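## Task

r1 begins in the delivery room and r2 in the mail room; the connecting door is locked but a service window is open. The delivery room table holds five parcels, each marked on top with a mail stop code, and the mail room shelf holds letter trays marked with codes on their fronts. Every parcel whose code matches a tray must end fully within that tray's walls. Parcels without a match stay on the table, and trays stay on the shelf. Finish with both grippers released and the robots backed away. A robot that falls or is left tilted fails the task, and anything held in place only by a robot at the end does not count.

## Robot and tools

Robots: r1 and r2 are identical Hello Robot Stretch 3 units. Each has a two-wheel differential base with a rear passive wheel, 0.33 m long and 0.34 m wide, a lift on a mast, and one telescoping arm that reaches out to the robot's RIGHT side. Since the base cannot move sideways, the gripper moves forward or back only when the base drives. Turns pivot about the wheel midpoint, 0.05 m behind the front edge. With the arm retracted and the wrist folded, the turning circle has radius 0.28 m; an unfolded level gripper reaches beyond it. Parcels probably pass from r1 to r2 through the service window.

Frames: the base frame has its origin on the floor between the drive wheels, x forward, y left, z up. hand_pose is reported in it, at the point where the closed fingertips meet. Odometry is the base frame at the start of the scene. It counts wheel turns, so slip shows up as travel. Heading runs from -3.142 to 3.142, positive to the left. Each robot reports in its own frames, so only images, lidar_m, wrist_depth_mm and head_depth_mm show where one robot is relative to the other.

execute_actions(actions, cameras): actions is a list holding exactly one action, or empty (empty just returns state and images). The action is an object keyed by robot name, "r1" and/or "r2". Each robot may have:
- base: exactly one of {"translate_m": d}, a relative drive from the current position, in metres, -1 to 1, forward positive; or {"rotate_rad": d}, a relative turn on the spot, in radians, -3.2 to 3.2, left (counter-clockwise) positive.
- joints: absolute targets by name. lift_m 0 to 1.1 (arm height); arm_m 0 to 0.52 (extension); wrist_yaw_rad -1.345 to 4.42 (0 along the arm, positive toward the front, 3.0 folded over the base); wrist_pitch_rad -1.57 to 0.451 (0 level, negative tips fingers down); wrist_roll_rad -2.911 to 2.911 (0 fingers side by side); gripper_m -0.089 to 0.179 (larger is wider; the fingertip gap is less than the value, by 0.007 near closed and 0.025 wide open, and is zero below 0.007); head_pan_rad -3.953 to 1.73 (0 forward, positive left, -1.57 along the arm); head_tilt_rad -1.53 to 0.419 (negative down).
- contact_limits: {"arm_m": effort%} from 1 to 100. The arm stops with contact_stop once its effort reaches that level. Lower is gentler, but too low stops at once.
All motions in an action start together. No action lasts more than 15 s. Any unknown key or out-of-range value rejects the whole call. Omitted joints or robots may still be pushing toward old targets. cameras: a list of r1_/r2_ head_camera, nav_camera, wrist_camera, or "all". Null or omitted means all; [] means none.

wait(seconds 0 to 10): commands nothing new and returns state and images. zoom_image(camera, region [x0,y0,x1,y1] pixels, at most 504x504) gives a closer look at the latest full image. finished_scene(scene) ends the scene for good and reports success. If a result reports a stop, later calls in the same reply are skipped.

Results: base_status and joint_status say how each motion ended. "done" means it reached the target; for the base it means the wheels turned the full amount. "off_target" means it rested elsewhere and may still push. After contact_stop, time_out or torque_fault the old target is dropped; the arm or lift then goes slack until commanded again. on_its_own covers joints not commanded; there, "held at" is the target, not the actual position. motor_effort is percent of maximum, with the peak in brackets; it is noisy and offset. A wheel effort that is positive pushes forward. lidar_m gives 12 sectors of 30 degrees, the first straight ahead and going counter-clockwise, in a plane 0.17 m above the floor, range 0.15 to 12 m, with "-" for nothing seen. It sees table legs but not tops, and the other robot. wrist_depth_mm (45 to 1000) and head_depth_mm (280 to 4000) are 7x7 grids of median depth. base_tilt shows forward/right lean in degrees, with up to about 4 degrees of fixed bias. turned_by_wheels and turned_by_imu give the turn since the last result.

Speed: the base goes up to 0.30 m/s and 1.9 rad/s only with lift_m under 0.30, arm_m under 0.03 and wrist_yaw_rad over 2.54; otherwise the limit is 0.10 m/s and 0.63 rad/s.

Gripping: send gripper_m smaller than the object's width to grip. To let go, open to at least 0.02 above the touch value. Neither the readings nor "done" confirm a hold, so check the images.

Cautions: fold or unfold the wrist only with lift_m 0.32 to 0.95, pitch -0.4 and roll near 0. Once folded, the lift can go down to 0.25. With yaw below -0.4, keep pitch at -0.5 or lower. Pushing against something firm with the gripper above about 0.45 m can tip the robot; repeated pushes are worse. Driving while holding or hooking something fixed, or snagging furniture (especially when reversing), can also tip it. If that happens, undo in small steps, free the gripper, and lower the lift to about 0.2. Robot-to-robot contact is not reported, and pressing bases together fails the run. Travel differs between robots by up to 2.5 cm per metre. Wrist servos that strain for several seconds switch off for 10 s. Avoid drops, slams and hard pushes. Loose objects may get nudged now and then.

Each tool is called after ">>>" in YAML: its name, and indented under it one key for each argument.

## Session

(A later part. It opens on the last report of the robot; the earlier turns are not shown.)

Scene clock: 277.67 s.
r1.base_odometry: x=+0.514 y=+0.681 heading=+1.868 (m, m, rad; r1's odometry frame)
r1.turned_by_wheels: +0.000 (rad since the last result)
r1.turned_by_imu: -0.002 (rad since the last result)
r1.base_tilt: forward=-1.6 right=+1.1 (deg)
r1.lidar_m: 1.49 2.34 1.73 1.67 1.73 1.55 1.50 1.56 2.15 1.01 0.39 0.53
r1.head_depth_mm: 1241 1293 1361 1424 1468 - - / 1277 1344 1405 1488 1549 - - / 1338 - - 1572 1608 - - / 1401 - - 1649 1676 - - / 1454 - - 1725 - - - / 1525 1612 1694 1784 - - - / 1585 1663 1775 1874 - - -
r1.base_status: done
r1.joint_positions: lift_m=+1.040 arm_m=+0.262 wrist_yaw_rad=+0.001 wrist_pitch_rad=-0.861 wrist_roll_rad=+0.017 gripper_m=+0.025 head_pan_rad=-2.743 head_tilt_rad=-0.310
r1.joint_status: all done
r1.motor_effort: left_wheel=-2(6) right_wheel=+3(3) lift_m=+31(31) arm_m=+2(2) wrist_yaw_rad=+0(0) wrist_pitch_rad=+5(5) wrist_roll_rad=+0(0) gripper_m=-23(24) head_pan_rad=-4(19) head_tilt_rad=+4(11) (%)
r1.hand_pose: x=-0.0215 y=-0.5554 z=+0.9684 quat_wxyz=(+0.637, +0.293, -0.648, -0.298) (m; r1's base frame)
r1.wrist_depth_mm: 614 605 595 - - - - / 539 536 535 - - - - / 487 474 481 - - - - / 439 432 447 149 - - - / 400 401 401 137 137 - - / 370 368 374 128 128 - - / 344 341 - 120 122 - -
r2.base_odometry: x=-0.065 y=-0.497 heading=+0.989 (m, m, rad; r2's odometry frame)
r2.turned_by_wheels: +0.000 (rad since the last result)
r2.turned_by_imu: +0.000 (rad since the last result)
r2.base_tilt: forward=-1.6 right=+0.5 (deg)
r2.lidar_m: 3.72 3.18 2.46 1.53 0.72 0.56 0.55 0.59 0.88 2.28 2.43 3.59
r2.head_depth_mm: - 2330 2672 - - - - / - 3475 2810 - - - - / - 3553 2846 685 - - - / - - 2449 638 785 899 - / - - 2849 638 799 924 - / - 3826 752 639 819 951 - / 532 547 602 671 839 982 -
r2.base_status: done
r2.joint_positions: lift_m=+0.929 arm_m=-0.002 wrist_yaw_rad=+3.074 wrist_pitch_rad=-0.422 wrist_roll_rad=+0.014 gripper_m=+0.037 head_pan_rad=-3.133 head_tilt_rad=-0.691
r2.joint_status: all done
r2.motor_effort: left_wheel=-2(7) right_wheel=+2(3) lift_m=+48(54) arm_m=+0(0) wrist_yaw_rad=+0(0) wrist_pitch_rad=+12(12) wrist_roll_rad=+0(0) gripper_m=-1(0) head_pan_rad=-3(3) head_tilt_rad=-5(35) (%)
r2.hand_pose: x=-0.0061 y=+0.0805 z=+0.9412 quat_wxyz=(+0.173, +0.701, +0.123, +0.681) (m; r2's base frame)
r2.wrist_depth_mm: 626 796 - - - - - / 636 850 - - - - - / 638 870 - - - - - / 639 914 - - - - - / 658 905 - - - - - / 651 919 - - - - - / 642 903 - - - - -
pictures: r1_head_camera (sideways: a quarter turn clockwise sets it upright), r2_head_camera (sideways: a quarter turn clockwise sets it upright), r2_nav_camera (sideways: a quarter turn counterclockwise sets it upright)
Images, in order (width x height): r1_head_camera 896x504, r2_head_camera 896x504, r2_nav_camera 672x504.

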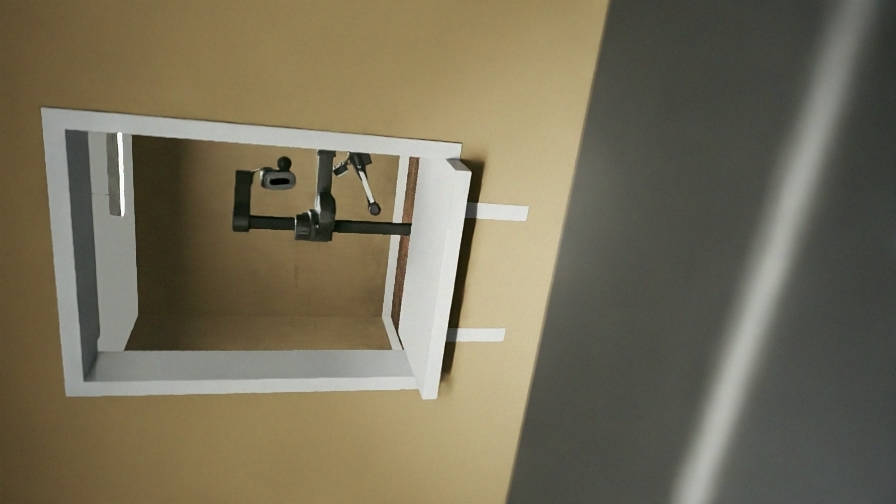

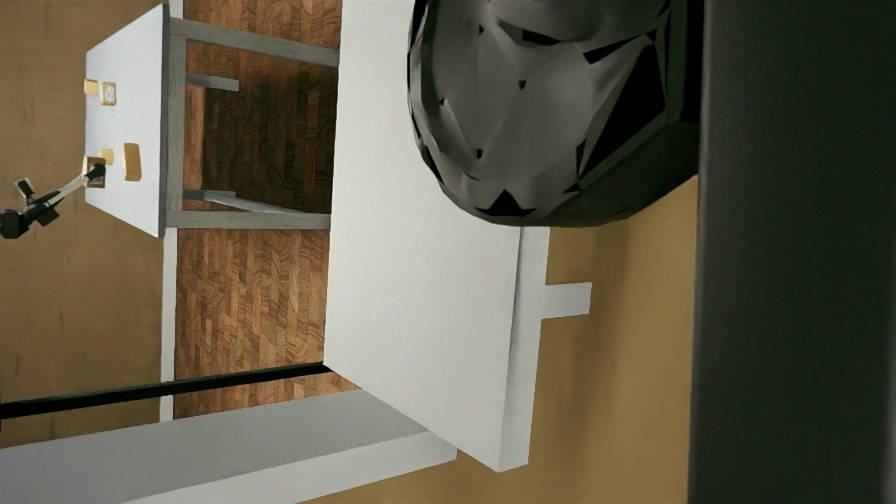

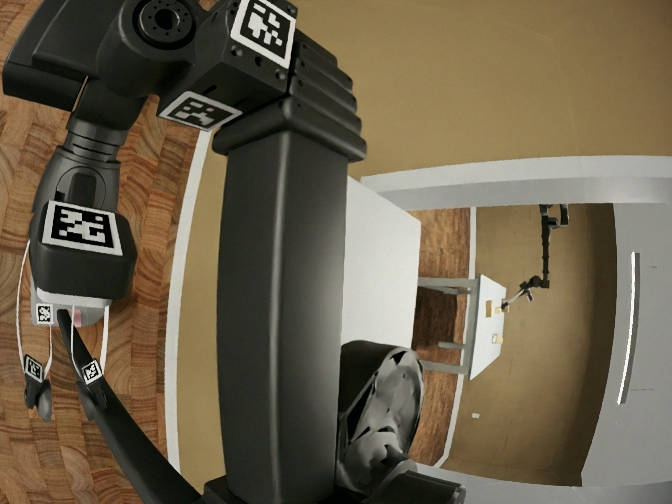

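>>> execute_actions:
  actions:
    - {"r1": {"base": {"translate_m": -1.0}, "joints": {"lift_m": 1.06, "arm_m": 0.50, "wrist_yaw_rad": -0.95, "head_pan_rad": -2.2, "head_tilt_rad": -0.5}}, "r2": {"base": {"rotate_rad": -1.685}, "joints": {"wrist_yaw_rad": 0.0, "gripper_m": 0.13, "head_pan_rad": -1.57, "head_tilt_rad": -0.5}}}
  cameras: ["r1_head_camera", "r1_wrist_camera", "r2_head_camera", "r2_wrist_camera"]

Scene clock: 305.20 s.
r1.base_odometry: x=+0.807 y=-0.276 heading=+1.868 (m, m, rad; r1's odometry frame)
r1.turned_by_wheels: +0.000 (rad since the last result)
r1.turned_by_imu: +0.000 (rad since the last result)
r1.base_tilt: forward=-1.6 right=+0.9 (deg)
r1.lidar_m: 1.44 2.36 1.74 1.68 0.71 0.52 0.50 0.52 0.72 1.96 3.19 1.20
r1.head_depth_mm: - - - - - 670 706 / 3712 - - - - 748 816 / 3423 3678 - - 635 875 969 / 3123 3403 - - 960 1050 1167 / 907 964 - 874 1166 1304 1290 / 914 980 - 1282 1472 1523 1290 / 1117 1195 - 1673 1846 1562 1286
r1.base_status: done
r1.joint_positions: lift_m=+1.060 arm_m=+0.500 wrist_yaw_rad=-0.949 wrist_pitch_rad=-0.862 wrist_roll_rad=+0.017 gripper_m=+0.025 head_pan_rad=-2.207 head_tilt_rad=-0.494
r1.joint_status: all done
r1.motor_effort: left_wheel=-2(5) right_wheel=+2(4) lift_m=+31(31) arm_m=+3(4) wrist_yaw_rad=-1(2) wrist_pitch_rad=+5(5) wrist_roll_rad=+0(0) gripper_m=-23(23) head_pan_rad=+4(34) head_tilt_rad=-3(17) (%)
r1.hand_pose: x=-0.1422 y=-0.7311 z=+0.9883 quat_wxyz=(+0.431, -0.035, -0.710, -0.556) (m; r1's base frame)
r1.wrist_depth_mm: - - 794 586 382 374 366 / - - - 710 534 339 331 / - - - 844 647 513 311 / - - - 150 673 599 485 / - - - 137 137 711 543 / - - - 127 129 835 646 / - - - 120 122 - 792
r2.base_odometry: x=-0.065 y=-0.497 heading=-0.696 (m, m, rad; r2's odometry frame)
r2.turned_by_wheels: -1.685 (rad since the last result)
r2.turned_by_imu: -1.663 (rad since the last result)
r2.base_tilt: forward=-1.6 right=+0.5 (deg)
r2.lidar_m: 1.97 2.35 3.14 3.72 3.57 2.55 2.37 0.80 0.58 0.55 0.57 0.77
r2.head_depth_mm: - - - 2819 624 541 - / - - 3902 2505 624 537 - / - - 2293 2780 623 - - / - 2859 3662 2795 627 545 840 / - - 3970 2531 627 719 825 / - - - 2859 627 717 827 / - - - 834 631 716 830
r2.base_status: done
r2.joint_positions: lift_m=+0.929 arm_m=-0.002 wrist_yaw_rad=+0.002 wrist_pitch_rad=-0.422 wrist_roll_rad=+0.014 gripper_m=+0.130 head_pan_rad=-1.577 head_tilt_rad=-0.507
r2.joint_status: all done
r2.motor_effort: left_wheel=+2(7) right_wheel=-2(5) lift_m=+48(48) arm_m=+0(0) wrist_yaw_rad=-1(1) wrist_pitch_rad=+12(12) wrist_roll_rad=+0(0) gripper_m=+0(81) head_pan_rad=+3(45) head_tilt_rad=+3(22) (%)
r2.hand_pose: x=-0.0211 y=-0.3669 z=+0.9412 quat_wxyz=(+0.687, +0.148, -0.696, -0.149) (m; r2's base frame)
r2.wrist_depth_mm: 369 - - - - - - / 370 - 537 525 514 514 404 / 360 381 378 369 368 364 357 / 295 294 292 288 285 282 280 / 259 257 255 252 252 247 247 / 458 - 458 449 447 - 435 / 530 545 513 513 506 521 493
pictures: r1_head_camera (sideways: a quarter turn clockwise sets it upright), r1_wrist_camera, r2_head_camera (sideways: a quarter turn clockwise sets it upright), r2_wrist_camera
Images, in order (width x height): r1_head_camera 896x504, r1_wrist_camera 644x364, r2_head_camera 896x504, r2_wrist_camera 644x364.

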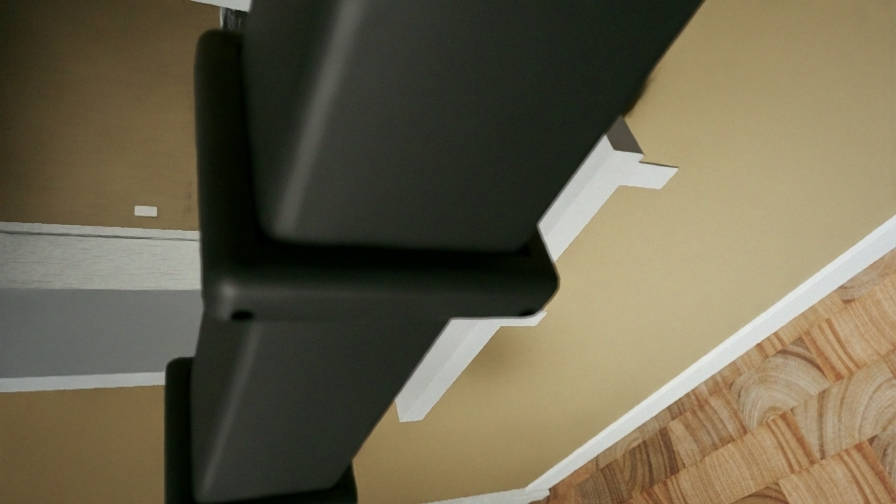

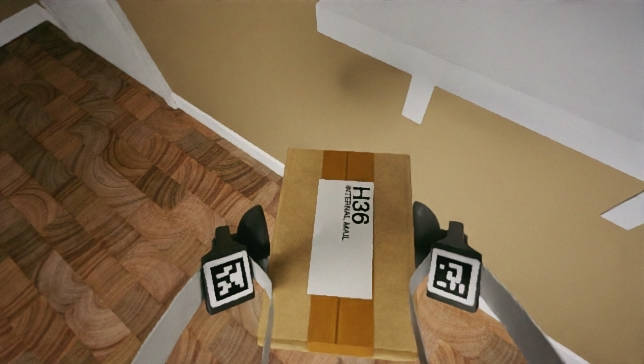

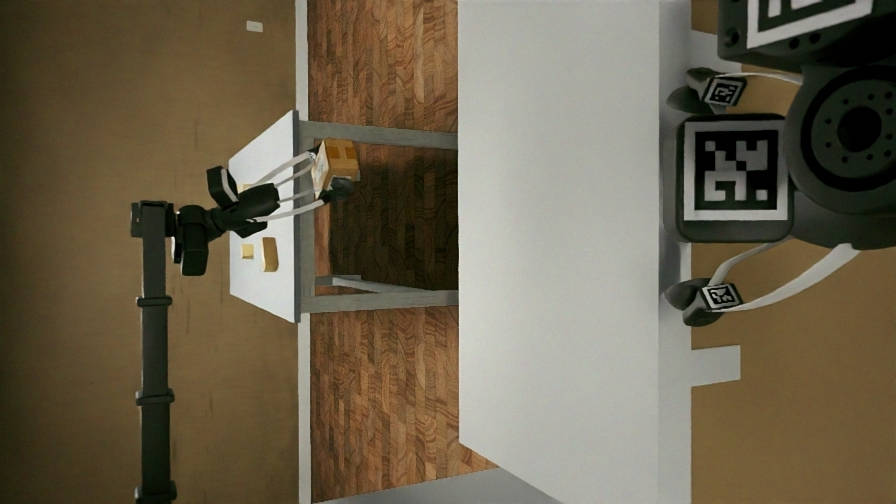

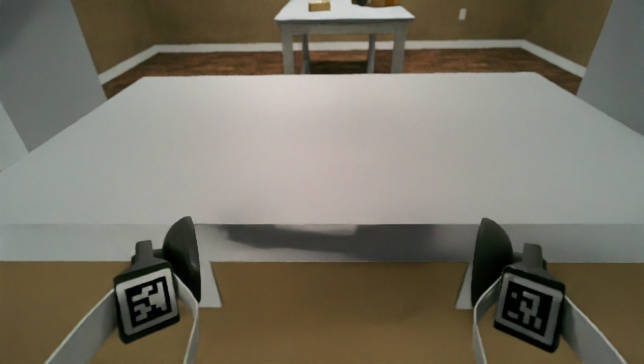

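>>> execute_actions:
  actions:
    - {"r1": {"base": {"rotate_rad": -0.60}, "joints": {"head_pan_rad": -1.45, "head_tilt_rad": -0.5}}, "r2": {"base": {"translate_m": 0.08}, "joints": {"lift_m": 1.03, "wrist_pitch_rad": -0.85, "arm_m": 0.09}}}
  cameras: ["r1_wrist_camera", "r2_head_camera", "r2_wrist_camera"]

Scene clock: 316.00 s.
r1.base_odometry: x=+0.807 y=-0.276 heading=+1.268 (m, m, rad; r1's odometry frame)
r1.turned_by_wheels: -0.600 (rad since the last result)
r1.turned_by_imu: -0.592 (rad since the last result)
r1.base_tilt: forward=-1.5 right=+1.0 (deg)
r1.lidar_m: 1.21 1.20 2.57 1.78 1.68 0.77 0.53 0.50 0.51 0.67 1.56 3.13
r1.head_depth_mm: 3401 3706 - 861 645 716 767 / 3259 3514 - 767 669 853 909 / 941 1008 1115 893 930 1028 1115 / 898 973 1056 937 1186 1315 1272 / 1061 1162 1261 1400 1573 1532 1302 / 1358 1526 1714 1972 1934 1564 1294 / 1832 2126 2529 2593 1987 1566 1284
r1.base_status: done
r1.joint_positions: lift_m=+1.060 arm_m=+0.500 wrist_yaw_rad=-0.949 wrist_pitch_rad=-0.862 wrist_roll_rad=+0.017 gripper_m=+0.025 head_pan_rad=-1.457 head_tilt_rad=-0.494
r1.joint_status: all done
r1.motor_effort: left_wheel=+1(5) right_wheel=-1(9) lift_m=+31(31) arm_m=+2(3) wrist_yaw_rad=-1(1) wrist_pitch_rad=+5(5) wrist_roll_rad=+0(0) gripper_m=-23(23) head_pan_rad=+3(42) head_tilt_rad=-3(2) (%)
r1.hand_pose: x=-0.1421 y=-0.7311 z=+0.9883 quat_wxyz=(+0.430, -0.035, -0.710, -0.556) (m; r1's base frame)
r1.wrist_depth_mm: - - - - - - - / 361 353 352 349 338 342 - / 325 323 318 312 309 305 244 / 295 290 287 149 270 279 242 / 269 266 268 138 137 256 241 / 249 247 238 128 128 234 227 / 230 228 226 121 121 219 218
r2.base_odometry: x=-0.004 y=-0.548 heading=-0.696 (m, m, rad; r2's odometry frame)
r2.turned_by_wheels: +0.000 (rad since the last result)
r2.turned_by_imu: +0.000 (rad since the last result)
r2.base_tilt: forward=-1.6 right=+0.5 (deg)
r2.lidar_m: 1.96 2.27 3.04 3.71 3.69 2.64 2.27 0.80 0.58 0.55 0.57 0.77
r2.head_depth_mm: - - - - - 731 814 / - - - - - 731 817 / - - 2695 - - - 821 / - 697 710 723 629 723 821 / - - - 2877 628 715 822 / - - - 833 628 716 823 / 533 530 528 567 622 719 827
r2.base_status: done
r2.joint_positions: lift_m=+1.029 arm_m=+0.090 wrist_yaw_rad=+0.002 wrist_pitch_rad=-0.856 wrist_roll_rad=+0.014 gripper_m=+0.130 head_pan_rad=-1.577 head_tilt_rad=-0.507
r2.joint_status: all done
r2.motor_effort: left_wheel=+2(7) right_wheel=-2(4) lift_m=+48(48) arm_m=+4(5) wrist_yaw_rad=-1(1) wrist_pitch_rad=+3(11) wrist_roll_rad=+0(0) gripper_m=+0(0) head_pan_rad=+3(3) head_tilt_rad=+3(4) (%)
r2.hand_pose: x=-0.0213 y=-0.3843 z=+0.9588 quat_wxyz=(+0.639, +0.292, -0.647, -0.295) (m; r2's base frame)
r2.wrist_depth_mm: 280 345 352 348 340 341 332 / 296 314 309 308 304 300 294 / 319 282 279 276 274 269 267 / 261 256 254 250 248 247 242 / 555 258 272 271 269 249 541 / 844 - 829 815 811 - 783 / - - - - - 987 -
pictures: r1_wrist_camera, r2_head_camera (sideways: a quarter turn clockwise sets it upright), r2_wrist_camera
Images, in order (width x height): r1_wrist_camera 644x364, r2_head_camera 896x504, r2_wrist_camera 644x364.

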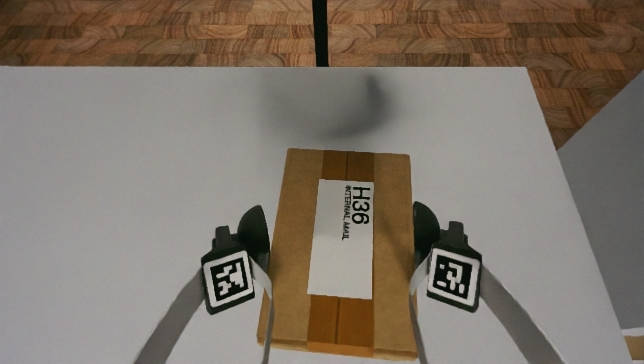

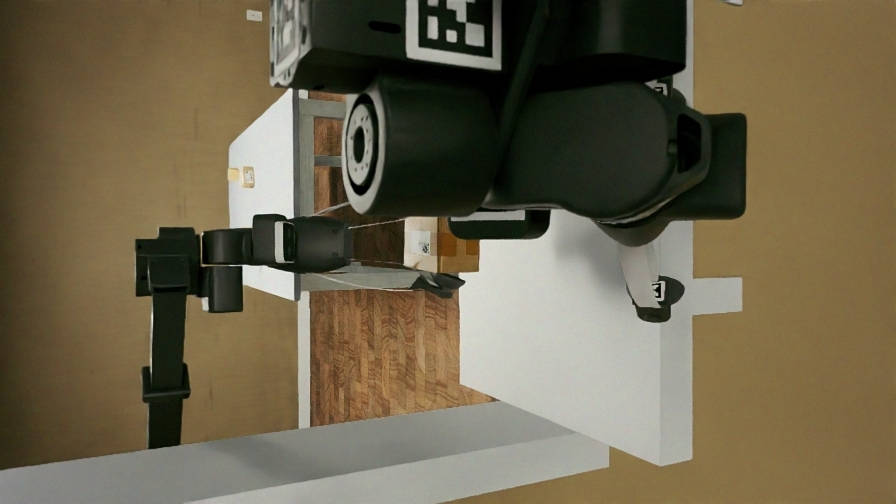

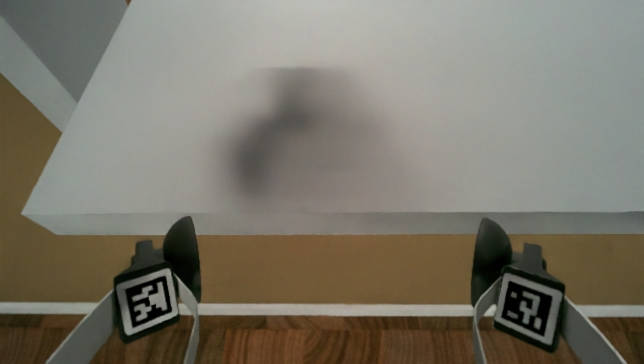

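>>> execute_actions:
  actions:
    - {"r1": {"joints": {"lift_m": 0.996}}, "r2": {"joints": {"arm_m": 0.15, "gripper_m": 0.14}}}
  cameras: ["r1_wrist_camera", "r2_wrist_camera"]

Scene clock: 321.93 s.
r1.base_odometry: x=+0.807 y=-0.276 heading=+1.268 (m, m, rad; r1's odometry frame)
r1.turned_by_wheels: +0.000 (rad since the last result)
r1.turned_by_imu: +0.001 (rad since the last result)
r1.base_tilt: forward=-1.5 right=+0.9 (deg)
r1.lidar_m: 1.22 1.21 2.56 1.77 1.68 0.76 0.53 0.50 0.51 0.67 1.56 3.13
r1.head_depth_mm: 3395 3818 - 907 648 718 764 / 3211 3491 - 852 669 849 910 / 940 3285 - 844 930 1033 1122 / 893 972 1054 939 1194 1309 1270 / 1066 1159 1267 1405 1565 1533 1298 / 1375 1510 1721 1967 1923 1566 1291 / 1819 2126 2536 2599 2015 1565 1290
r1.base_status: not commanded
r1.joint_positions: lift_m=+0.996 arm_m=+0.500 wrist_yaw_rad=-0.949 wrist_pitch_rad=-0.862 wrist_roll_rad=+0.017 gripper_m=+0.025 head_pan_rad=-1.457 head_tilt_rad=-0.494
r1.joint_status: all done
r1.motor_effort: left_wheel=+1(1) right_wheel=-2(2) lift_m=+23(26) arm_m=+2(2) wrist_yaw_rad=+0(0) wrist_pitch_rad=+5(5) wrist_roll_rad=+0(0) gripper_m=-23(23) head_pan_rad=+4(3) head_tilt_rad=-3(3) (%)
r1.hand_pose: x=-0.1421 y=-0.7311 z=+0.9246 quat_wxyz=(+0.430, -0.035, -0.710, -0.556) (m; r1's base frame)
r1.wrist_depth_mm: 302 297 292 287 284 279 - / 267 262 259 255 249 246 251 / 240 238 234 231 228 225 220 / 216 215 212 150 200 204 203 / 199 198 198 137 137 189 187 / 185 182 175 128 128 176 173 / 171 170 167 121 121 163 162
r2.base_odometry: x=-0.004 y=-0.548 heading=-0.696 (m, m, rad; r2's odometry frame)
r2.turned_by_wheels: +0.000 (rad since the last result)
r2.turned_by_imu: +0.000 (rad since the last result)
r2.base_tilt: forward=-1.6 right=+0.5 (deg)
r2.lidar_m: 1.98 2.27 3.05 3.73 3.68 2.64 2.26 0.80 0.57 0.55 0.57 0.76
r2.head_depth_mm: - - - - 586 711 814 / - - - - 577 711 816 / - - 2361 - - 712 818 / - - 729 728 601 714 821 / - - - 2785 629 715 821 / - - - 832 629 716 823 / 534 532 532 567 623 718 827
r2.base_status: not commanded
r2.joint_positions: lift_m=+1.029 arm_m=+0.150 wrist_yaw_rad=+0.002 wrist_pitch_rad=-0.856 wrist_roll_rad=+0.014 gripper_m=+0.140 head_pan_rad=-1.577 head_tilt_rad=-0.507
r2.joint_status: all done
r2.motor_effort: left_wheel=+3(2) right_wheel=-2(3) lift_m=+48(48) arm_m=+4(4) wrist_yaw_rad=-1(1) wrist_pitch_rad=+4(4) wrist_roll_rad=+0(0) gripper_m=+0(50) head_pan_rad=+3(4) head_tilt_rad=+3(3) (%)
r2.hand_pose: x=-0.0213 y=-0.4443 z=+0.9587 quat_wxyz=(+0.639, +0.292, -0.647, -0.295) (m; r2's base frame)
r2.wrist_depth_mm: 281 355 333 274 340 341 333 / 283 315 305 298 305 300 298 / 271 282 281 276 273 270 268 / 259 256 252 251 250 246 242 / 236 236 231 229 229 230 224 / 219 - 216 213 211 210 208 / - - - 993 984 987 971
pictures: r1_wrist_camera, r2_wrist_camera
Images, in order (width x height): r1_wrist_camera 644x364, r2_wrist_camera 644x364.

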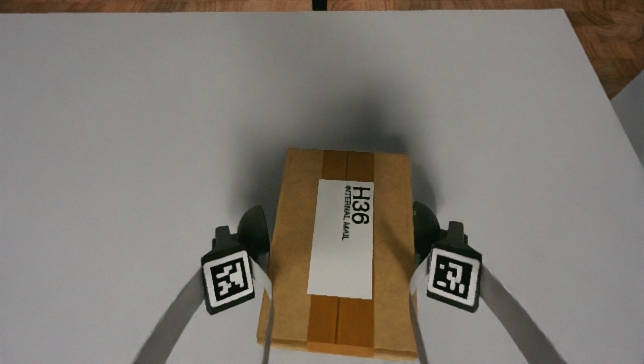

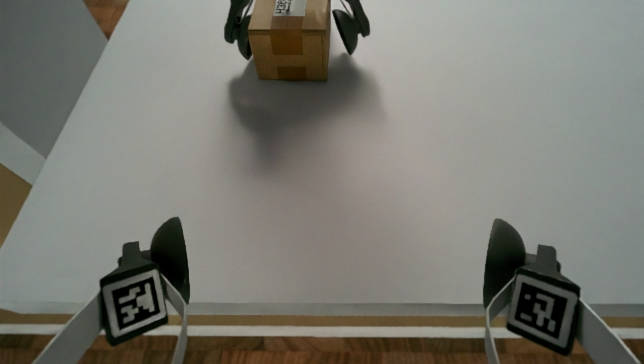

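>>> execute_actions:
  actions:
    - {"r1": {"joints": {"lift_m": 0.995, "gripper_m": 0.12}}, "r2": {"base": {"translate_m": 0.03}, "joints": {"lift_m": 1.0, "arm_m": 0.19}}}
  cameras: ["r1_wrist_camera", "r2_wrist_camera"]

Scene clock: 331.17 s.
r1.base_odometry: x=+0.807 y=-0.276 heading=+1.268 (m, m, rad; r1's odometry frame)
r1.turned_by_wheels: +0.000 (rad since the last result)
r1.turned_by_imu: +0.001 (rad since the last result)
r1.base_tilt: forward=-1.5 right=+1.0 (deg)
r1.lidar_m: 1.21 1.21 2.56 1.78 1.68 0.77 0.53 0.50 0.51 0.67 1.57 3.12
r1.head_depth_mm: 3476 3733 - 904 647 720 762 / 3219 3510 - 808 668 853 910 / 937 3261 - 848 930 1033 1120 / 895 971 1059 938 1179 1304 1272 / 1063 1158 1271 1400 1569 1533 1290 / 1358 1513 1710 1980 1917 1572 1297 / 1825 2111 2575 2622 1992 1560 1291
r1.base_status: not commanded
r1.joint_positions: lift_m=+0.995 arm_m=+0.500 wrist_yaw_rad=-0.949 wrist_pitch_rad=-0.856 wrist_roll_rad=+0.017 gripper_m=+0.120 head_pan_rad=-1.457 head_tilt_rad=-0.494
r1.joint_status: all done
r1.motor_effort: left_wheel=+2(2) right_wheel=-3(3) lift_m=+23(23) arm_m=+2(2) wrist_yaw_rad=+0(0) wrist_pitch_rad=+3(5) wrist_roll_rad=+0(0) gripper_m=+0(93) head_pan_rad=+3(3) head_tilt_rad=-3(3) (%)
r1.hand_pose: x=-0.1433 y=-0.7318 z=+0.9246 quat_wxyz=(+0.432, -0.037, -0.710, -0.555) (m; r1's base frame)
r1.wrist_depth_mm: 306 299 287 288 275 279 - / 268 266 261 257 252 247 252 / 241 238 235 231 228 226 219 / 219 217 215 153 201 205 203 / 200 199 196 140 184 192 187 / 185 184 178 130 133 - 173 / 171 169 166 122 152 163 160
r2.base_odometry: x=+0.019 y=-0.567 heading=-0.696 (m, m, rad; r2's odometry frame)
r2.turned_by_wheels: +0.000 (rad since the last result)
r2.turned_by_imu: +0.000 (rad since the last result)
r2.base_tilt: forward=-1.6 right=+0.5 (deg)
r2.lidar_m: 1.96 2.24 2.99 3.73 3.73 2.66 2.28 0.80 0.57 0.55 0.57 0.77
r2.head_depth_mm: - - - - 597 707 816 / - - 2648 - 577 710 813 / - - 2360 - - 712 819 / - - 748 826 601 712 819 / - - - 2819 628 714 822 / - - 3702 651 623 716 824 / 448 472 510 566 635 713 826
r2.base_status: done
r2.joint_positions: lift_m=+1.001 arm_m=+0.190 wrist_yaw_rad=+0.002 wrist_pitch_rad=-0.856 wrist_roll_rad=+0.014 gripper_m=+0.140 head_pan_rad=-1.577 head_tilt_rad=-0.507
r2.joint_status: all done
r2.motor_effort: left_wheel=+2(7) right_wheel=-2(4) lift_m=+17(43) arm_m=+4(5) wrist_yaw_rad=-1(1) wrist_pitch_rad=+4(4) wrist_roll_rad=+0(0) gripper_m=+0(0) head_pan_rad=+3(3) head_tilt_rad=+3(3) (%)
r2.hand_pose: x=-0.0213 y=-0.4842 z=+0.9300 quat_wxyz=(+0.639, +0.292, -0.647, -0.296) (m; r2's base frame)
r2.wrist_depth_mm: 246 308 290 222 274 292 287 / 245 270 269 243 262 260 256 / 236 243 241 239 236 234 231 / 220 220 219 217 214 213 210 / 203 205 200 197 196 197 193 / 186 - 184 183 180 180 179 / - 170 171 169 168 165 166
pictures: r1_wrist_camera, r2_wrist_camera
Images, in order (width x height): r1_wrist_camera 644x364, r2_wrist_camera 644x364.

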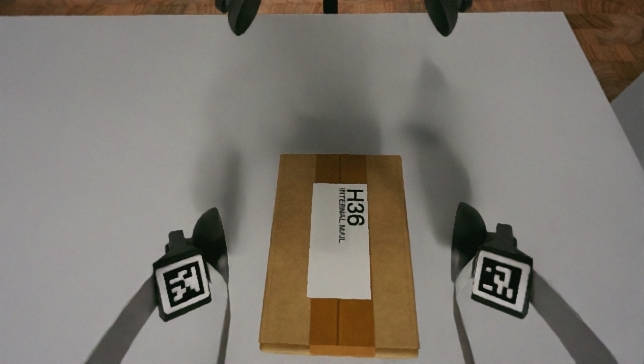

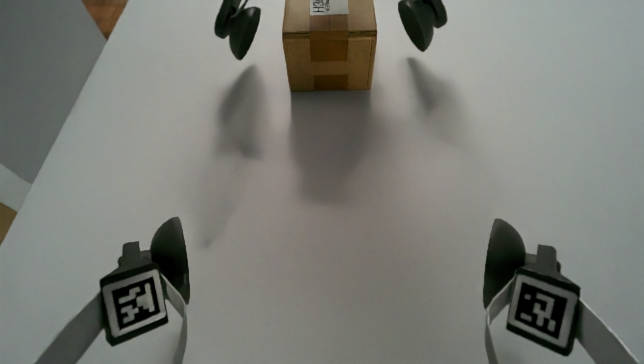

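>>> execute_actions:
  actions:
    - {"r1": {"joints": {"lift_m": 1.05}}, "r2": {"joints": {"arm_m": 0.24}}}
  cameras: []

>>> execute_actions:
  actions:
    - {"r1": {"base": {"rotate_rad": 0.55}, "joints": {"arm_m": 0.35}}, "r2": {"joints": {"arm_m": 0.378, "lift_m": 0.996}}}
  cameras: ["r2_wrist_camera"]

Scene clock: 338.63 s.
r1.base_odometry: x=+0.807 y=-0.276 heading=+1.268 (m, m, rad; r1's odometry frame)
r1.turned_by_wheels: +0.000 (rad since the last result)
r1.turned_by_imu: +0.001 (rad since the last result)
r1.base_tilt: forward=-1.5 right=+1.0 (deg)
r1.lidar_m: 1.21 1.21 2.57 1.78 1.68 0.77 0.53 0.50 0.51 0.67 1.56 3.12
r1.head_depth_mm: 3428 3720 - 876 645 717 761 / 3252 3414 - 763 669 850 909 / 940 1014 - 896 929 1029 1121 / 894 973 1054 942 1186 1314 1278 / 1063 1160 1264 1413 1574 1527 1298 / 1362 1512 1708 1959 1922 1570 1297 / 1821 2126 2567 2639 1990 1564 1288
r1.base_status: not commanded
r1.joint_positions: lift_m=+1.050 arm_m=+0.500 wrist_yaw_rad=-0.949 wrist_pitch_rad=-0.856 wrist_roll_rad=+0.017 gripper_m=+0.120 head_pan_rad=-1.457 head_tilt_rad=-0.494
r1.joint_status: all done
r1.motor_effort: left_wheel=+2(2) right_wheel=-2(2) lift_m=+31(32) arm_m=+2(2) wrist_yaw_rad=+0(1) wrist_pitch_rad=+3(3) wrist_roll_rad=+0(0) gripper_m=+0(1) head_pan_rad=+3(3) head_tilt_rad=-3(3) (%)
r1.hand_pose: x=-0.1432 y=-0.7318 z=+0.9791 quat_wxyz=(+0.432, -0.037, -0.710, -0.555) (m; r1's base frame)
r1.wrist_depth_mm: - - - - - - - / 350 346 334 337 324 327 - / 316 312 298 300 291 294 244 / 283 282 279 275 271 269 241 / 260 258 257 198 245 250 237 / 238 240 234 183 226 - 222 / 224 221 217 172 210 212 209
r2.base_odometry: x=+0.019 y=-0.567 heading=-0.696 (m, m, rad; r2's odometry frame)
r2.turned_by_wheels: +0.000 (rad since the last result)
r2.turned_by_imu: +0.000 (rad since the last result)
r2.base_tilt: forward=-1.7 right=+0.5 (deg)
r2.lidar_m: 1.97 2.25 3.00 3.71 3.73 2.66 2.28 0.80 0.57 0.55 0.57 0.76
r2.head_depth_mm: - - - 819 625 708 817 / - - - - 599 711 815 / - - 2303 - 579 714 820 / - 700 2352 828 602 712 822 / - - - 2853 626 713 820 / - - 3649 651 621 719 824 / 448 472 510 566 635 718 828
r2.base_status: not commanded
r2.joint_positions: lift_m=+1.001 arm_m=+0.240 wrist_yaw_rad=+0.002 wrist_pitch_rad=-0.856 wrist_roll_rad=+0.014 gripper_m=+0.140 head_pan_rad=-1.577 head_tilt_rad=-0.507
r2.joint_status: all done
r2.motor_effort: left_wheel=+2(2) right_wheel=-3(2) lift_m=+17(17) arm_m=+4(5) wrist_yaw_rad=-1(1) wrist_pitch_rad=+4(4) wrist_roll_rad=+0(0) gripper_m=+0(0) head_pan_rad=+3(4) head_tilt_rad=+3(3) (%)
r2.hand_pose: x=-0.0214 y=-0.5342 z=+0.9300 quat_wxyz=(+0.639, +0.292, -0.647, -0.296) (m; r2's base frame)
r2.wrist_depth_mm: - 308 294 217 289 288 286 / 245 273 269 191 260 261 254 / 236 241 240 214 235 231 231 / 222 218 216 218 213 211 211 / 204 205 198 198 195 196 192 / 187 - 184 183 181 179 177 / - 170 170 169 168 165 165
pictures: none
No camera images: the call's "cameras" was empty. Leave "cameras" out to get every camera's image.

Scene clock: 341.00 s.
r1.base_odometry: x=+0.807 y=-0.276 heading=+1.818 (m, m, rad; r1's odometry frame)
r1.turned_by_wheels: +0.550 (rad since the last result)
r1.turned_by_imu: +0.543 (rad since the last result)
r1.base_tilt: forward=-1.6 right=+0.9 (deg)
r1.lidar_m: 1.20 2.48 1.76 1.68 0.74 0.53 0.50 0.52 0.69 1.70 3.15 1.21
r1.head_depth_mm: 1773 1680 1707 1621 1609 1468 1303 / 2507 2680 - 2212 2021 1604 1315 / 2594 2763 - 2693 2043 1600 1307 / 2560 2780 2997 2864 2066 1594 1293 / 2560 2794 3072 2788 2004 1572 1296 / 2584 2805 3051 2787 2006 1576 1283 / 2603 2809 3061 2747 1989 1566 1287
r1.base_status: done
r1.joint_positions: lift_m=+1.050 arm_m=+0.350 wrist_yaw_rad=-0.949 wrist_pitch_rad=-0.858 wrist_roll_rad=+0.017 gripper_m=+0.120 head_pan_rad=-1.457 head_tilt_rad=-0.494
r1.joint_status: all done
r1.motor_effort: left_wheel=-3(7) right_wheel=+2(8) lift_m=+31(30) arm_m=-3(3) wrist_yaw_rad=+0(0) wrist_pitch_rad=+3(3) wrist_roll_rad=+0(0) gripper_m=+1(0) head_pan_rad=+4(3) head_tilt_rad=-3(3) (%)
r1.hand_pose: x=-0.1430 y=-0.5820 z=+0.9790 quat_wxyz=(+0.431, -0.037, -0.710, -0.555) (m; r1's base frame)
r1.wrist_depth_mm: - 958 679 387 370 353 322 / - - 868 632 358 326 322 / - - - 794 609 335 292 / - - - - 722 552 452 / - - - - 931 621 525 / - - - - - - 633 / - - - - - - 733
r2.base_odometry: x=+0.019 y=-0.567 heading=-0.696 (m, m, rad; r2's odometry frame)
r2.turned_by_wheels: +0.000 (rad since the last result)
r2.turned_by_imu: +0.000 (rad since the last result)
r2.base_tilt: forward=-1.6 right=+0.5 (deg)
r2.lidar_m: 1.97 2.24 2.99 3.71 3.73 2.67 2.29 0.80 0.57 0.55 0.57 0.76
r2.head_depth_mm: - - - 821 622 707 815 / - - - 2519 624 709 816 / - - - 781 625 711 817 / - 1010 2360 2447 625 713 820 / - - - 2842 628 711 821 / - 916 3659 653 623 713 827 / 449 474 511 565 635 716 825
r2.base_status: not commanded
r2.joint_positions: lift_m=+0.997 arm_m=+0.378 wrist_yaw_rad=+0.001 wrist_pitch_rad=-0.857 wrist_roll_rad=+0.014 gripper_m=+0.140 head_pan_rad=-1.577 head_tilt_rad=-0.507
r2.joint_status: all done
r2.motor_effort: left_wheel=+2(2) right_wheel=-2(2) lift_m=+17(21) arm_m=+4(2) wrist_yaw_rad=-1(1) wrist_pitch_rad=+4(4) wrist_roll_rad=+0(0) gripper_m=+0(0) head_pan_rad=+3(3) head_tilt_rad=+3(3) (%)
r2.hand_pose: x=-0.0214 y=-0.6722 z=+0.9260 quat_wxyz=(+0.639, +0.292, -0.647, -0.296) (m; r2's base frame)
r2.wrist_depth_mm: - - - - - - - / - - - - - - - / 725 235 235 233 230 228 225 / 221 215 210 151 208 207 205 / 198 199 192 139 188 192 188 / 182 - 174 128 173 175 174 / - 165 162 120 160 161 162
pictures: r2_wrist_camera
Images, in order (width x height): r2_wrist_camera 644x364.

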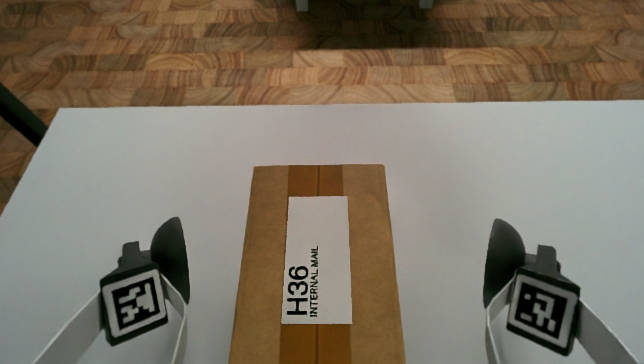

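>>> execute_actions:
  actions:
    - {"r1": {"base": {"translate_m": 0.07}, "joints": {"arm_m": 0.24, "wrist_yaw_rad": 0.5, "head_pan_rad": -0.6, "head_tilt_rad": -0.5}}, "r2": {"joints": {"gripper_m": 0.022}}}
  cameras: ["r2_wrist_camera"]

Scene clock: 374.53 s.
r1.base_odometry: x=+0.790 y=-0.208 heading=+1.818 (m, m, rad; r1's odometry frame)
r1.turned_by_wheels: +0.000 (rad since the last result)
r1.turned_by_imu: +0.001 (rad since the last result)
r1.base_tilt: forward=-1.6 right=+1.0 (deg)
r1.lidar_m: 1.17 2.49 1.77 1.68 0.85 0.60 0.57 0.59 0.78 1.94 3.15 1.13
r1.head_depth_mm: 3059 3211 3326 2883 2057 1600 1318 / 3320 3520 3662 2925 2077 1607 1319 / 3697 - - 2689 2036 1593 1312 / - - - 2419 1965 1586 1301 / 3619 - 1933 1425 2015 1586 1292 / 3389 3652 1895 1316 2003 1578 1290 / 3168 3423 1869 1219 1540 1472 1284
r1.base_status: done
r1.joint_positions: lift_m=+1.050 arm_m=+0.240 wrist_yaw_rad=+0.498 wrist_pitch_rad=-0.858 wrist_roll_rad=+0.017 gripper_m=+0.120 head_pan_rad=-0.607 head_tilt_rad=-0.494
r1.joint_status: all done
r1.motor_effort: left_wheel=-3(4) right_wheel=+2(7) lift_m=+31(31) arm_m=-2(1) wrist_yaw_rad=+2(1) wrist_pitch_rad=+3(3) wrist_roll_rad=+0(0) gripper_m=+0(0) head_pan_rad=+3(45) head_tilt_rad=-3(4) (%)
r1.hand_pose: x=+0.0498 y=-0.5165 z=+0.9790 quat_wxyz=(+0.691, +0.442, -0.556, -0.131) (m; r1's base frame)
r1.wrist_depth_mm: - - - - - - - / - - - - - - - / - - - - - - - / - - - - - - - / - - - - - - - / - - - - - - 941 / - - - - - - 823
r2.base_odometry: x=+0.019 y=-0.567 heading=-0.696 (m, m, rad; r2's odometry frame)
r2.turned_by_wheels: +0.000 (rad since the last result)
r2.turned_by_imu: +0.000 (rad since the last result)
r2.base_tilt: forward=-1.6 right=+0.5 (deg)
r2.lidar_m: 1.96 2.23 3.00 3.72 3.71 2.67 2.28 0.80 0.57 0.55 0.57 0.76
r2.head_depth_mm: - - - 817 622 711 812 / - - - 2482 622 711 819 / - - - 764 624 709 816 / - - 2375 2498 624 712 823 / - - - 2833 627 715 822 / - - 3668 654 622 717 822 / 448 473 511 568 633 714 826
r2.base_status: not commanded
r2.joint_positions: lift_m=+0.997 arm_m=+0.378 wrist_yaw_rad=+0.001 wrist_pitch_rad=-0.855 wrist_roll_rad=+0.014 gripper_m=+0.023 head_pan_rad=-1.577 head_tilt_rad=-0.507
r2.joint_status: all done
r2.motor_effort: left_wheel=+3(3) right_wheel=-2(2) lift_m=+17(17) arm_m=+4(4) wrist_yaw_rad=-1(1) wrist_pitch_rad=+3(4) wrist_roll_rad=+0(0) gripper_m=-15(91) head_pan_rad=+3(4) head_tilt_rad=+4(3) (%)
r2.hand_pose: x=-0.0214 y=-0.6724 z=+0.9261 quat_wxyz=(+0.639, +0.292, -0.647, -0.295) (m; r2's base frame)
r2.wrist_depth_mm: - - - - - - - / - - - - - - - / - 238 235 233 231 228 226 / 220 216 212 153 206 208 206 / 198 197 197 139 141 192 189 / 183 181 131 128 128 176 174 / 168 169 164 119 121 162 163
pictures: r2_wrist_camera
Images, in order (width x height): r2_wrist_camera 644x364.

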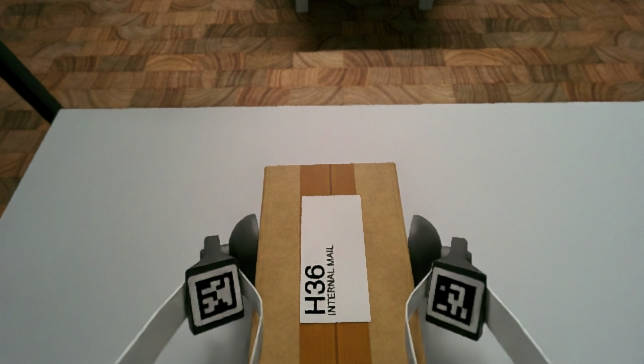

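>>> execute_actions:
  actions:
    - {"r1": {"base": {"translate_m": 0.24}, "joints": {"lift_m": 0.94}}, "r2": {"joints": {"gripper_m": 0.012, "lift_m": 1.025, "arm_m": 0.08}}}
  cameras: ["r2_wrist_camera"]

Scene clock: 380.93 s.
r1.base_odometry: x=+0.731 y=+0.025 heading=+1.818 (m, m, rad; r1's odometry frame)
r1.turned_by_wheels: +0.000 (rad since the last result)
r1.turned_by_imu: +0.002 (rad since the last result)
r1.base_tilt: forward=-1.5 right=+1.1 (deg)
r1.lidar_m: 1.18 2.50 1.78 1.69 1.20 0.85 0.81 0.83 1.11 2.69 1.29 0.91
r1.head_depth_mm: 3026 3225 3351 2867 2068 1613 1318 / 3349 3502 3668 2724 2066 1608 1320 / 3645 - - 1354 1887 1593 1307 / 3696 - - 1261 2032 1591 1298 / 3432 3699 1941 1175 1952 1586 1298 / 3172 3454 1912 1164 1064 1226 1265 / 2989 3227 1871 1222 1921 1515 1286
r1.base_status: done
r1.joint_positions: lift_m=+0.940 arm_m=+0.240 wrist_yaw_rad=+0.498 wrist_pitch_rad=-0.858 wrist_roll_rad=+0.017 gripper_m=+0.120 head_pan_rad=-0.607 head_tilt_rad=-0.494
r1.joint_status: all done
r1.motor_effort: left_wheel=-4(4) right_wheel=+3(7) lift_m=+22(26) arm_m=-2(2) wrist_yaw_rad=+1(2) wrist_pitch_rad=+3(3) wrist_roll_rad=+0(0) gripper_m=+0(0) head_pan_rad=+3(3) head_tilt_rad=-3(3) (%)
r1.hand_pose: x=+0.0498 y=-0.5165 z=+0.8693 quat_wxyz=(+0.691, +0.442, -0.556, -0.131) (m; r1's base frame)
r1.wrist_depth_mm: - - - - - - - / - - - - - - - / - - - - - - - / - - - - - - - / - - - - - - - / - - - - - - - / 991 969 953 945 923 939 937
r2.base_odometry: x=+0.019 y=-0.567 heading=-0.696 (m, m, rad; r2's odometry frame)
r2.turned_by_wheels: +0.000 (rad since the last result)
r2.turned_by_imu: +0.000 (rad since the last result)
r2.base_tilt: forward=-1.6 right=+0.5 (deg)
r2.lidar_m: 1.97 2.24 3.00 3.71 3.72 2.67 2.29 0.80 0.57 0.55 0.57 0.76
r2.head_depth_mm: - - - - - 738 810 / - - 2527 - - 738 816 / - - 3654 - - - 819 / - - 2409 2785 614 708 819 / - - - 2840 628 716 820 / - - 3673 654 622 716 824 / 449 473 511 565 634 717 821
r2.base_status: not commanded
r2.joint_positions: lift_m=+1.024 arm_m=+0.080 wrist_yaw_rad=+0.001 wrist_pitch_rad=-0.862 wrist_roll_rad=+0.014 gripper_m=+0.013 head_pan_rad=-1.577 head_tilt_rad=-0.507
r2.joint_status: all done
r2.motor_effort: left_wheel=+3(2) right_wheel=-2(2) lift_m=+48(50) arm_m=-3(4) wrist_yaw_rad=-1(0) wrist_pitch_rad=+6(6) wrist_roll_rad=+0(0) gripper_m=-18(65) head_pan_rad=+3(3) head_tilt_rad=+3(3) (%)
r2.hand_pose: x=-0.0214 y=-0.3740 z=+0.9529 quat_wxyz=(+0.638, +0.294, -0.646, -0.297) (m; r2's base frame)
r2.wrist_depth_mm: 254 324 338 334 328 327 321 / 296 300 302 297 294 291 290 / 361 272 271 268 265 261 259 / 432 250 249 147 238 242 240 / 599 605 410 138 140 576 576 / 907 884 - 129 129 857 853 / - - - 122 123 990 972
pictures: r2_wrist_camera
Images, in order (width x height): r2_wrist_camera 644x364.

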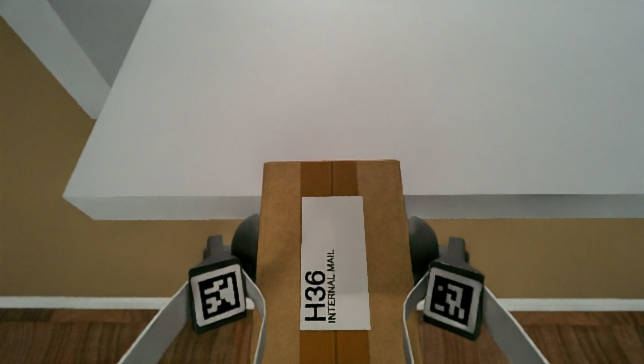

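>>> execute_actions:
  actions:
    - {"r1": {"base": {"translate_m": 0.25}}, "r2": {"base": {"rotate_rad": 1.80}, "joints": {"lift_m": 0.70, "arm_m": 0.0, "wrist_yaw_rad": 2.65, "head_pan_rad": -0.2, "head_tilt_rad": -0.9}}}
  cameras: ["r2_wrist_camera", "r2_nav_camera"]

Scene clock: 387.80 s.
r1.base_odometry: x=+0.670 y=+0.267 heading=+1.818 (m, m, rad; r1's odometry frame)
r1.turned_by_wheels: +0.000 (rad since the last result)
r1.turned_by_imu: +0.002 (rad since the last result)
r1.base_tilt: forward=-1.6 right=+1.1 (deg)
r1.lidar_m: 1.14 2.52 1.78 1.70 1.57 1.11 1.06 1.09 1.45 3.04 1.14 0.68
r1.head_depth_mm: 2995 3211 3375 2624 1933 1601 1321 / 3290 3522 3712 1209 1901 1512 1312 / 3569 3823 - 1196 1835 1589 1311 / 3411 3762 - 1190 928 1598 1307 / 3168 3399 3510 1100 845 920 1068 / 2977 3249 1888 1163 912 1573 1224 / 2752 2985 1876 1154 1933 1498 1286
r1.base_status: done
r1.joint_positions: lift_m=+0.940 arm_m=+0.240 wrist_yaw_rad=+0.498 wrist_pitch_rad=-0.858 wrist_roll_rad=+0.017 gripper_m=+0.120 head_pan_rad=-0.607 head_tilt_rad=-0.494
r1.joint_status: not commanded
r1.motor_effort: left_wheel=-4(5) right_wheel=+3(7) lift_m=+22(22) arm_m=-2(2) wrist_yaw_rad=+1(2) wrist_pitch_rad=+3(3) wrist_roll_rad=+0(0) gripper_m=+0(0) head_pan_rad=+4(4) head_tilt_rad=-3(3) (%)
r1.hand_pose: x=+0.0498 y=-0.5165 z=+0.8693 quat_wxyz=(+0.691, +0.442, -0.556, -0.131) (m; r1's base frame)
r1.wrist_depth_mm: 493 - - - - - - / - - - - - - - / - - - - - - - / - - - - - - - / 987 - - - - - - / - 914 - - - - 995 / 955 961 - 975 974 952 939
r2.base_odometry: x=+0.019 y=-0.567 heading=+1.104 (m, m, rad; r2's odometry frame)
r2.turned_by_wheels: +1.800 (rad since the last result)
r2.turned_by_imu: +1.776 (rad since the last result)
r2.base_tilt: forward=-1.6 right=+0.5 (deg)
r2.lidar_m: 3.72 3.04 2.57 1.21 0.66 0.55 0.55 0.62 1.02 2.17 2.44 3.73
r2.head_depth_mm: 3135 2599 2029 1694 1424 1245 1099 / 3167 2576 2062 1677 1422 1245 1100 / 3203 2587 2040 1686 1431 1240 1104 / 3207 2596 2041 1697 1432 1257 1107 / 3194 2656 2043 1681 1442 1260 1112 / 3232 2638 2073 1691 1452 1254 1115 / 3259 2631 2080 1704 1459 1257 1117
r2.base_status: done
r2.joint_positions: lift_m=+0.701 arm_m=+0.000 wrist_yaw_rad=+2.647 wrist_pitch_rad=-0.862 wrist_roll_rad=+0.014 gripper_m=+0.013 head_pan_rad=-0.207 head_tilt_rad=-0.889
r2.joint_status: all done
r2.motor_effort: left_wheel=-2(7) right_wheel=+3(5) lift_m=+18(45) arm_m=-3(3) wrist_yaw_rad=+2(4) wrist_pitch_rad=+7(7) wrist_roll_rad=+0(0) gripper_m=-17(17) head_pan_rad=+3(45) head_tilt_rad=-6(34) (%)
r2.hand_pose: x=+0.0493 y=-0.0147 z=+0.6292 quat_wxyz=(+0.445, +0.699, +0.126, +0.546) (m; r2's base frame)
r2.wrist_depth_mm: - - - - - - - / - - - - - - - / - - - - - 983 964 / 827 952 965 147 875 880 896 / 831 844 872 137 139 818 814 / 780 789 - 130 129 763 749 / 714 730 123 122 123 695 719
pictures: r2_nav_camera (sideways: a quarter turn counterclockwise sets it upright), r2_wrist_camera
Images, in order (width x height): r2_nav_camera 672x504, r2_wrist_camera 644x364.

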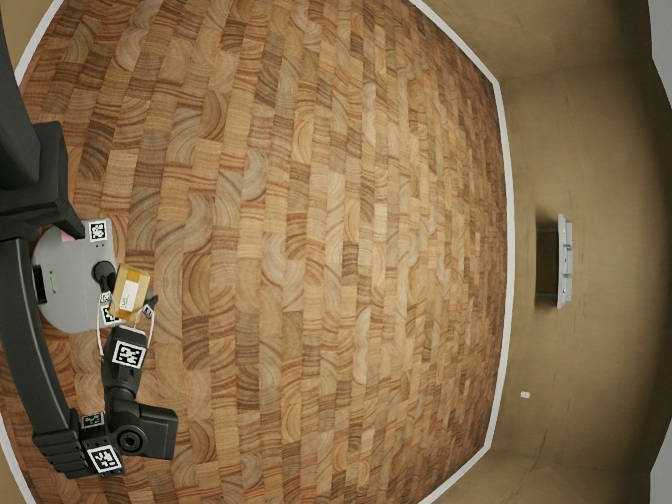

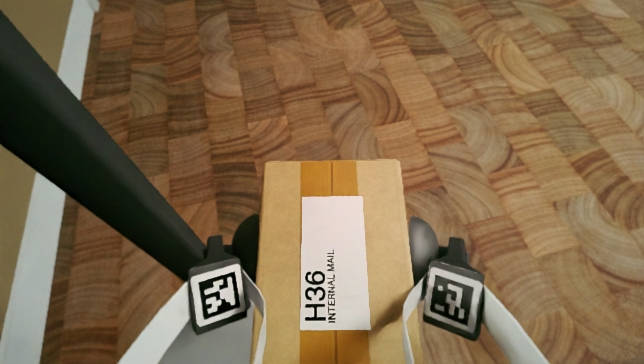

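>>> execute_actions:
  actions:
    - {"r1": {"base": {"translate_m": 0.34}, "joints": {"head_pan_rad": -0.9, "head_tilt_rad": -0.65}}, "r2": {"base": {"translate_m": 0.34}, "joints": {"lift_m": 0.292, "wrist_pitch_rad": -0.55}}}
  cameras: ["r2_wrist_camera", "r1_head_camera"]

Scene clock: 397.97 s.
r1.base_odometry: x=+0.587 y=+0.597 heading=+1.817 (m, m, rad; r1's odometry frame)
r1.turned_by_wheels: +0.000 (rad since the last result)
r1.turned_by_imu: +0.002 (rad since the last result)
r1.base_tilt: forward=-1.6 right=+0.8 (deg)
r1.lidar_m: 1.10 2.52 1.80 1.71 1.77 1.47 1.40 1.44 1.91 3.03 0.40 0.44
r1.head_depth_mm: 2562 2803 2953 2023 1785 1430 1212 / 2738 2947 3130 932 1344 1411 1210 / 2917 3160 3088 923 743 1429 1209 / 3079 3401 1280 912 716 634 1146 / 3354 3717 1266 855 711 614 991 / 3262 3496 1243 901 706 1330 1137 / 2943 3162 1190 895 724 1400 1158
r1.base_status: done
r1.joint_positions: lift_m=+0.940 arm_m=+0.240 wrist_yaw_rad=+0.498 wrist_pitch_rad=-0.858 wrist_roll_rad=+0.017 gripper_m=+0.120 head_pan_rad=-0.893 head_tilt_rad=-0.642
r1.joint_status: all done
r1.motor_effort: left_wheel=-4(4) right_wheel=+4(9) lift_m=+22(22) arm_m=-2(3) wrist_yaw_rad=+2(2) wrist_pitch_rad=+3(3) wrist_roll_rad=+0(0) gripper_m=+0(0) head_pan_rad=-4(27) head_tilt_rad=-4(17) (%)
r1.hand_pose: x=+0.0498 y=-0.5165 z=+0.8693 quat_wxyz=(+0.691, +0.442, -0.556, -0.131) (m; r1's base frame)
r1.wrist_depth_mm: 449 437 426 609 - - - / 393 388 390 - - - - / 354 346 435 - - - - / 321 322 - - - - - / 293 309 - - - - - / 275 861 - - - - - / 311 482 942 939 933 920 919
r2.base_odometry: x=+0.172 y=-0.263 heading=+1.104 (m, m, rad; r2's odometry frame)
r2.turned_by_wheels: +0.000 (rad since the last result)
r2.turned_by_imu: +0.000 (rad since the last result)
r2.base_tilt: forward=-1.7 right=+0.4 (deg)
r2.lidar_m: 3.40 2.97 2.49 1.90 1.05 0.88 0.88 0.99 1.63 2.24 2.52 3.40
r2.head_depth_mm: 2982 2581 2022 1680 1431 1247 1102 / 3014 2560 2031 1683 1425 1254 1102 / 2989 2588 2027 1680 1426 1254 1097 / 2996 2623 2053 1696 1439 1254 1109 / 3073 2612 2039 1689 1444 1261 1111 / 3030 2614 2058 1702 1452 1252 1103 / 3068 2645 2065 1682 1447 1256 1115
r2.base_status: done
r2.joint_positions: lift_m=+0.293 arm_m=+0.000 wrist_yaw_rad=+2.648 wrist_pitch_rad=-0.578 wrist_roll_rad=+0.014 gripper_m=+0.013 head_pan_rad=-0.207 head_tilt_rad=-0.889
r2.joint_status: all done
r2.motor_effort: left_wheel=-2(4) right_wheel=+2(6) lift_m=+18(18) arm_m=-3(3) wrist_yaw_rad=+2(2) wrist_pitch_rad=+15(17) wrist_roll_rad=+0(0) gripper_m=-17(17) head_pan_rad=+3(3) head_tilt_rad=-7(5) (%)
r2.hand_pose: x=+0.0743 y=+0.0320 z=+0.2712 quat_wxyz=(+0.362, +0.710, +0.027, +0.603) (m; r2's base frame)
r2.wrist_depth_mm: - - - - - - - / 946 909 899 875 888 868 878 / 740 749 719 721 715 698 698 / 626 616 604 147 563 588 580 / - 522 516 138 140 507 504 / - - - 129 130 451 444 / - - 123 122 123 387 397
pictures: r1_head_camera (sideways: a quarter turn clockwise sets it upright), r2_wrist_camera
Images, in order (width x height): r1_head_camera 896x504, r2_wrist_camera 644x364.

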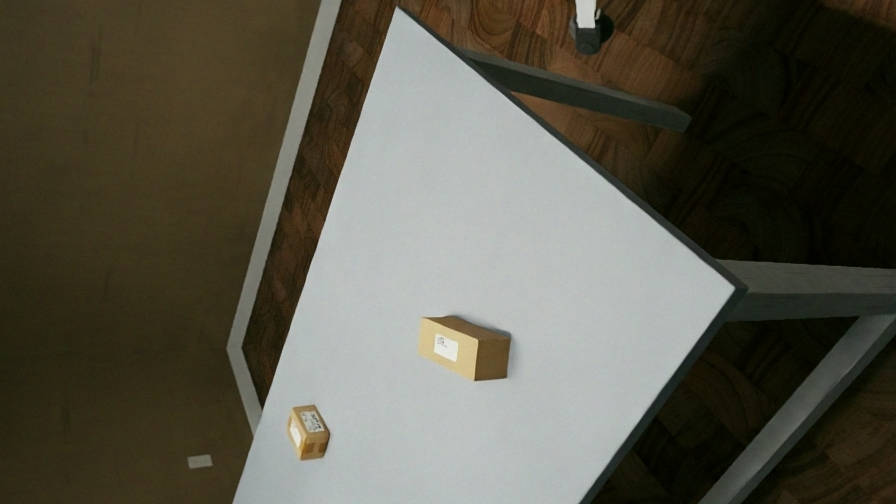

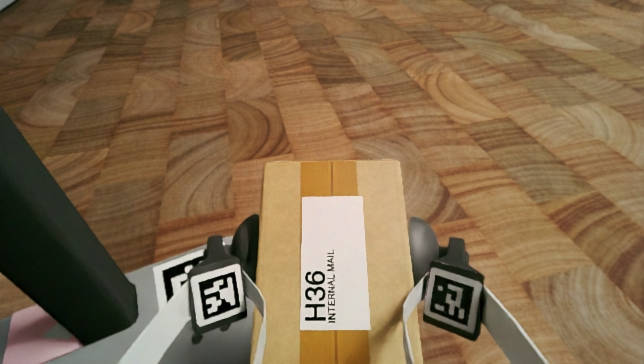

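>>> execute_actions:
  actions:
    - {"r1": {"base": {"translate_m": 0.39}, "joints": {"head_pan_rad": -1.3, "head_tilt_rad": -0.8, "lift_m": 0.92}}, "r2": {"base": {"translate_m": 1.0}, "joints": {"head_tilt_rad": -0.4}}}
  cameras: ["r1_wrist_camera"]

Scene clock: 407.63 s.
r1.base_odometry: x=+0.492 y=+0.975 heading=+1.817 (m, m, rad; r1's odometry frame)
r1.turned_by_wheels: +0.000 (rad since the last result)
r1.turned_by_imu: +0.002 (rad since the last result)
r1.base_tilt: forward=-1.6 right=+1.0 (deg)
r1.lidar_m: 1.06 2.55 1.81 1.73 1.78 1.87 1.79 1.83 0.32 0.31 0.32 0.42
r1.head_depth_mm: 2455 2716 - 727 633 540 1120 / 2494 2827 2547 717 630 538 770 / 2622 2863 983 743 630 547 1133 / 2612 2928 956 701 626 556 1086 / 2676 2955 950 750 623 566 1089 / 2784 2959 940 747 618 1211 1086 / 2816 3072 934 741 615 1235 1074
r1.base_status: done
r1.joint_positions: lift_m=+0.920 arm_m=+0.240 wrist_yaw_rad=+0.498 wrist_pitch_rad=-0.858 wrist_roll_rad=+0.017 gripper_m=+0.120 head_pan_rad=-1.293 head_tilt_rad=-0.790
r1.joint_status: all done
r1.motor_effort: left_wheel=-4(6) right_wheel=+4(7) lift_m=+22(24) arm_m=-2(3) wrist_yaw_rad=+2(1) wrist_pitch_rad=+3(3) wrist_roll_rad=+0(0) gripper_m=+0(0) head_pan_rad=-4(31) head_tilt_rad=-5(15) (%)
r1.hand_pose: x=+0.0498 y=-0.5165 z=+0.8493 quat_wxyz=(+0.691, +0.442, -0.556, -0.131) (m; r1's base frame)
r1.wrist_depth_mm: 414 401 398 388 381 374 368 / 360 354 353 347 339 336 332 / 323 321 301 312 309 303 301 / 295 291 230 283 283 279 273 / 268 266 215 262 258 258 252 / 247 249 216 242 239 - 233 / 230 228 225 224 221 219 218
r2.base_odometry: x=+0.622 y=+0.629 heading=+1.104 (m, m, rad; r2's odometry frame)
r2.turned_by_wheels: +0.000 (rad since the last result)
r2.turned_by_imu: -0.001 (rad since the last result)
r2.base_tilt: forward=-1.7 right=+0.5 (deg)
r2.lidar_m: 2.44 2.74 2.30 2.26 2.19 1.86 1.85 2.09 2.45 2.45 2.76 2.44
r2.head_depth_mm: 2055 2205 2350 2521 2346 1756 1395 / 2051 2183 2301 2545 2336 1747 1400 / 2064 2176 2342 2527 2342 1756 1403 / 2053 2219 2338 2568 2340 1752 1401 / 2083 2194 2362 2549 2356 1745 1398 / 2080 2244 2420 2588 2344 1751 1395 / 2119 2235 2422 2565 2357 1747 1410
r2.base_status: done
r2.joint_positions: lift_m=+0.293 arm_m=+0.000 wrist_yaw_rad=+2.648 wrist_pitch_rad=-0.577 wrist_roll_rad=+0.014 gripper_m=+0.013 head_pan_rad=-0.207 head_tilt_rad=-0.408
r2.joint_status: all done
r2.motor_effort: left_wheel=-2(6) right_wheel=+2(8) lift_m=+18(18) arm_m=-3(3) wrist_yaw_rad=+1(2) wrist_pitch_rad=+15(15) wrist_roll_rad=+0(1) gripper_m=-18(18) head_pan_rad=+3(3) head_tilt_rad=+4(34) (%)
r2.hand_pose: x=+0.0743 y=+0.0321 z=+0.2713 quat_wxyz=(+0.361, +0.710, +0.027, +0.603) (m; r2's base frame)
r2.wrist_depth_mm: - - - - - - - / 954 910 887 889 885 870 861 / 747 740 727 722 715 707 696 / 632 613 594 147 557 594 577 / - 528 522 137 140 511 501 / - - - 129 129 446 444 / - - 123 122 123 391 398
pictures: r1_wrist_camera
Images, in order (width x height): r1_wrist_camera 644x364.

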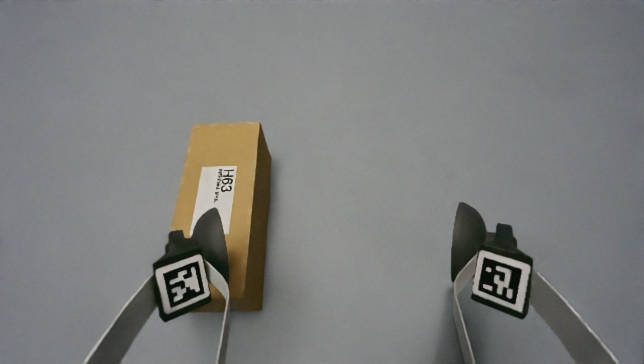

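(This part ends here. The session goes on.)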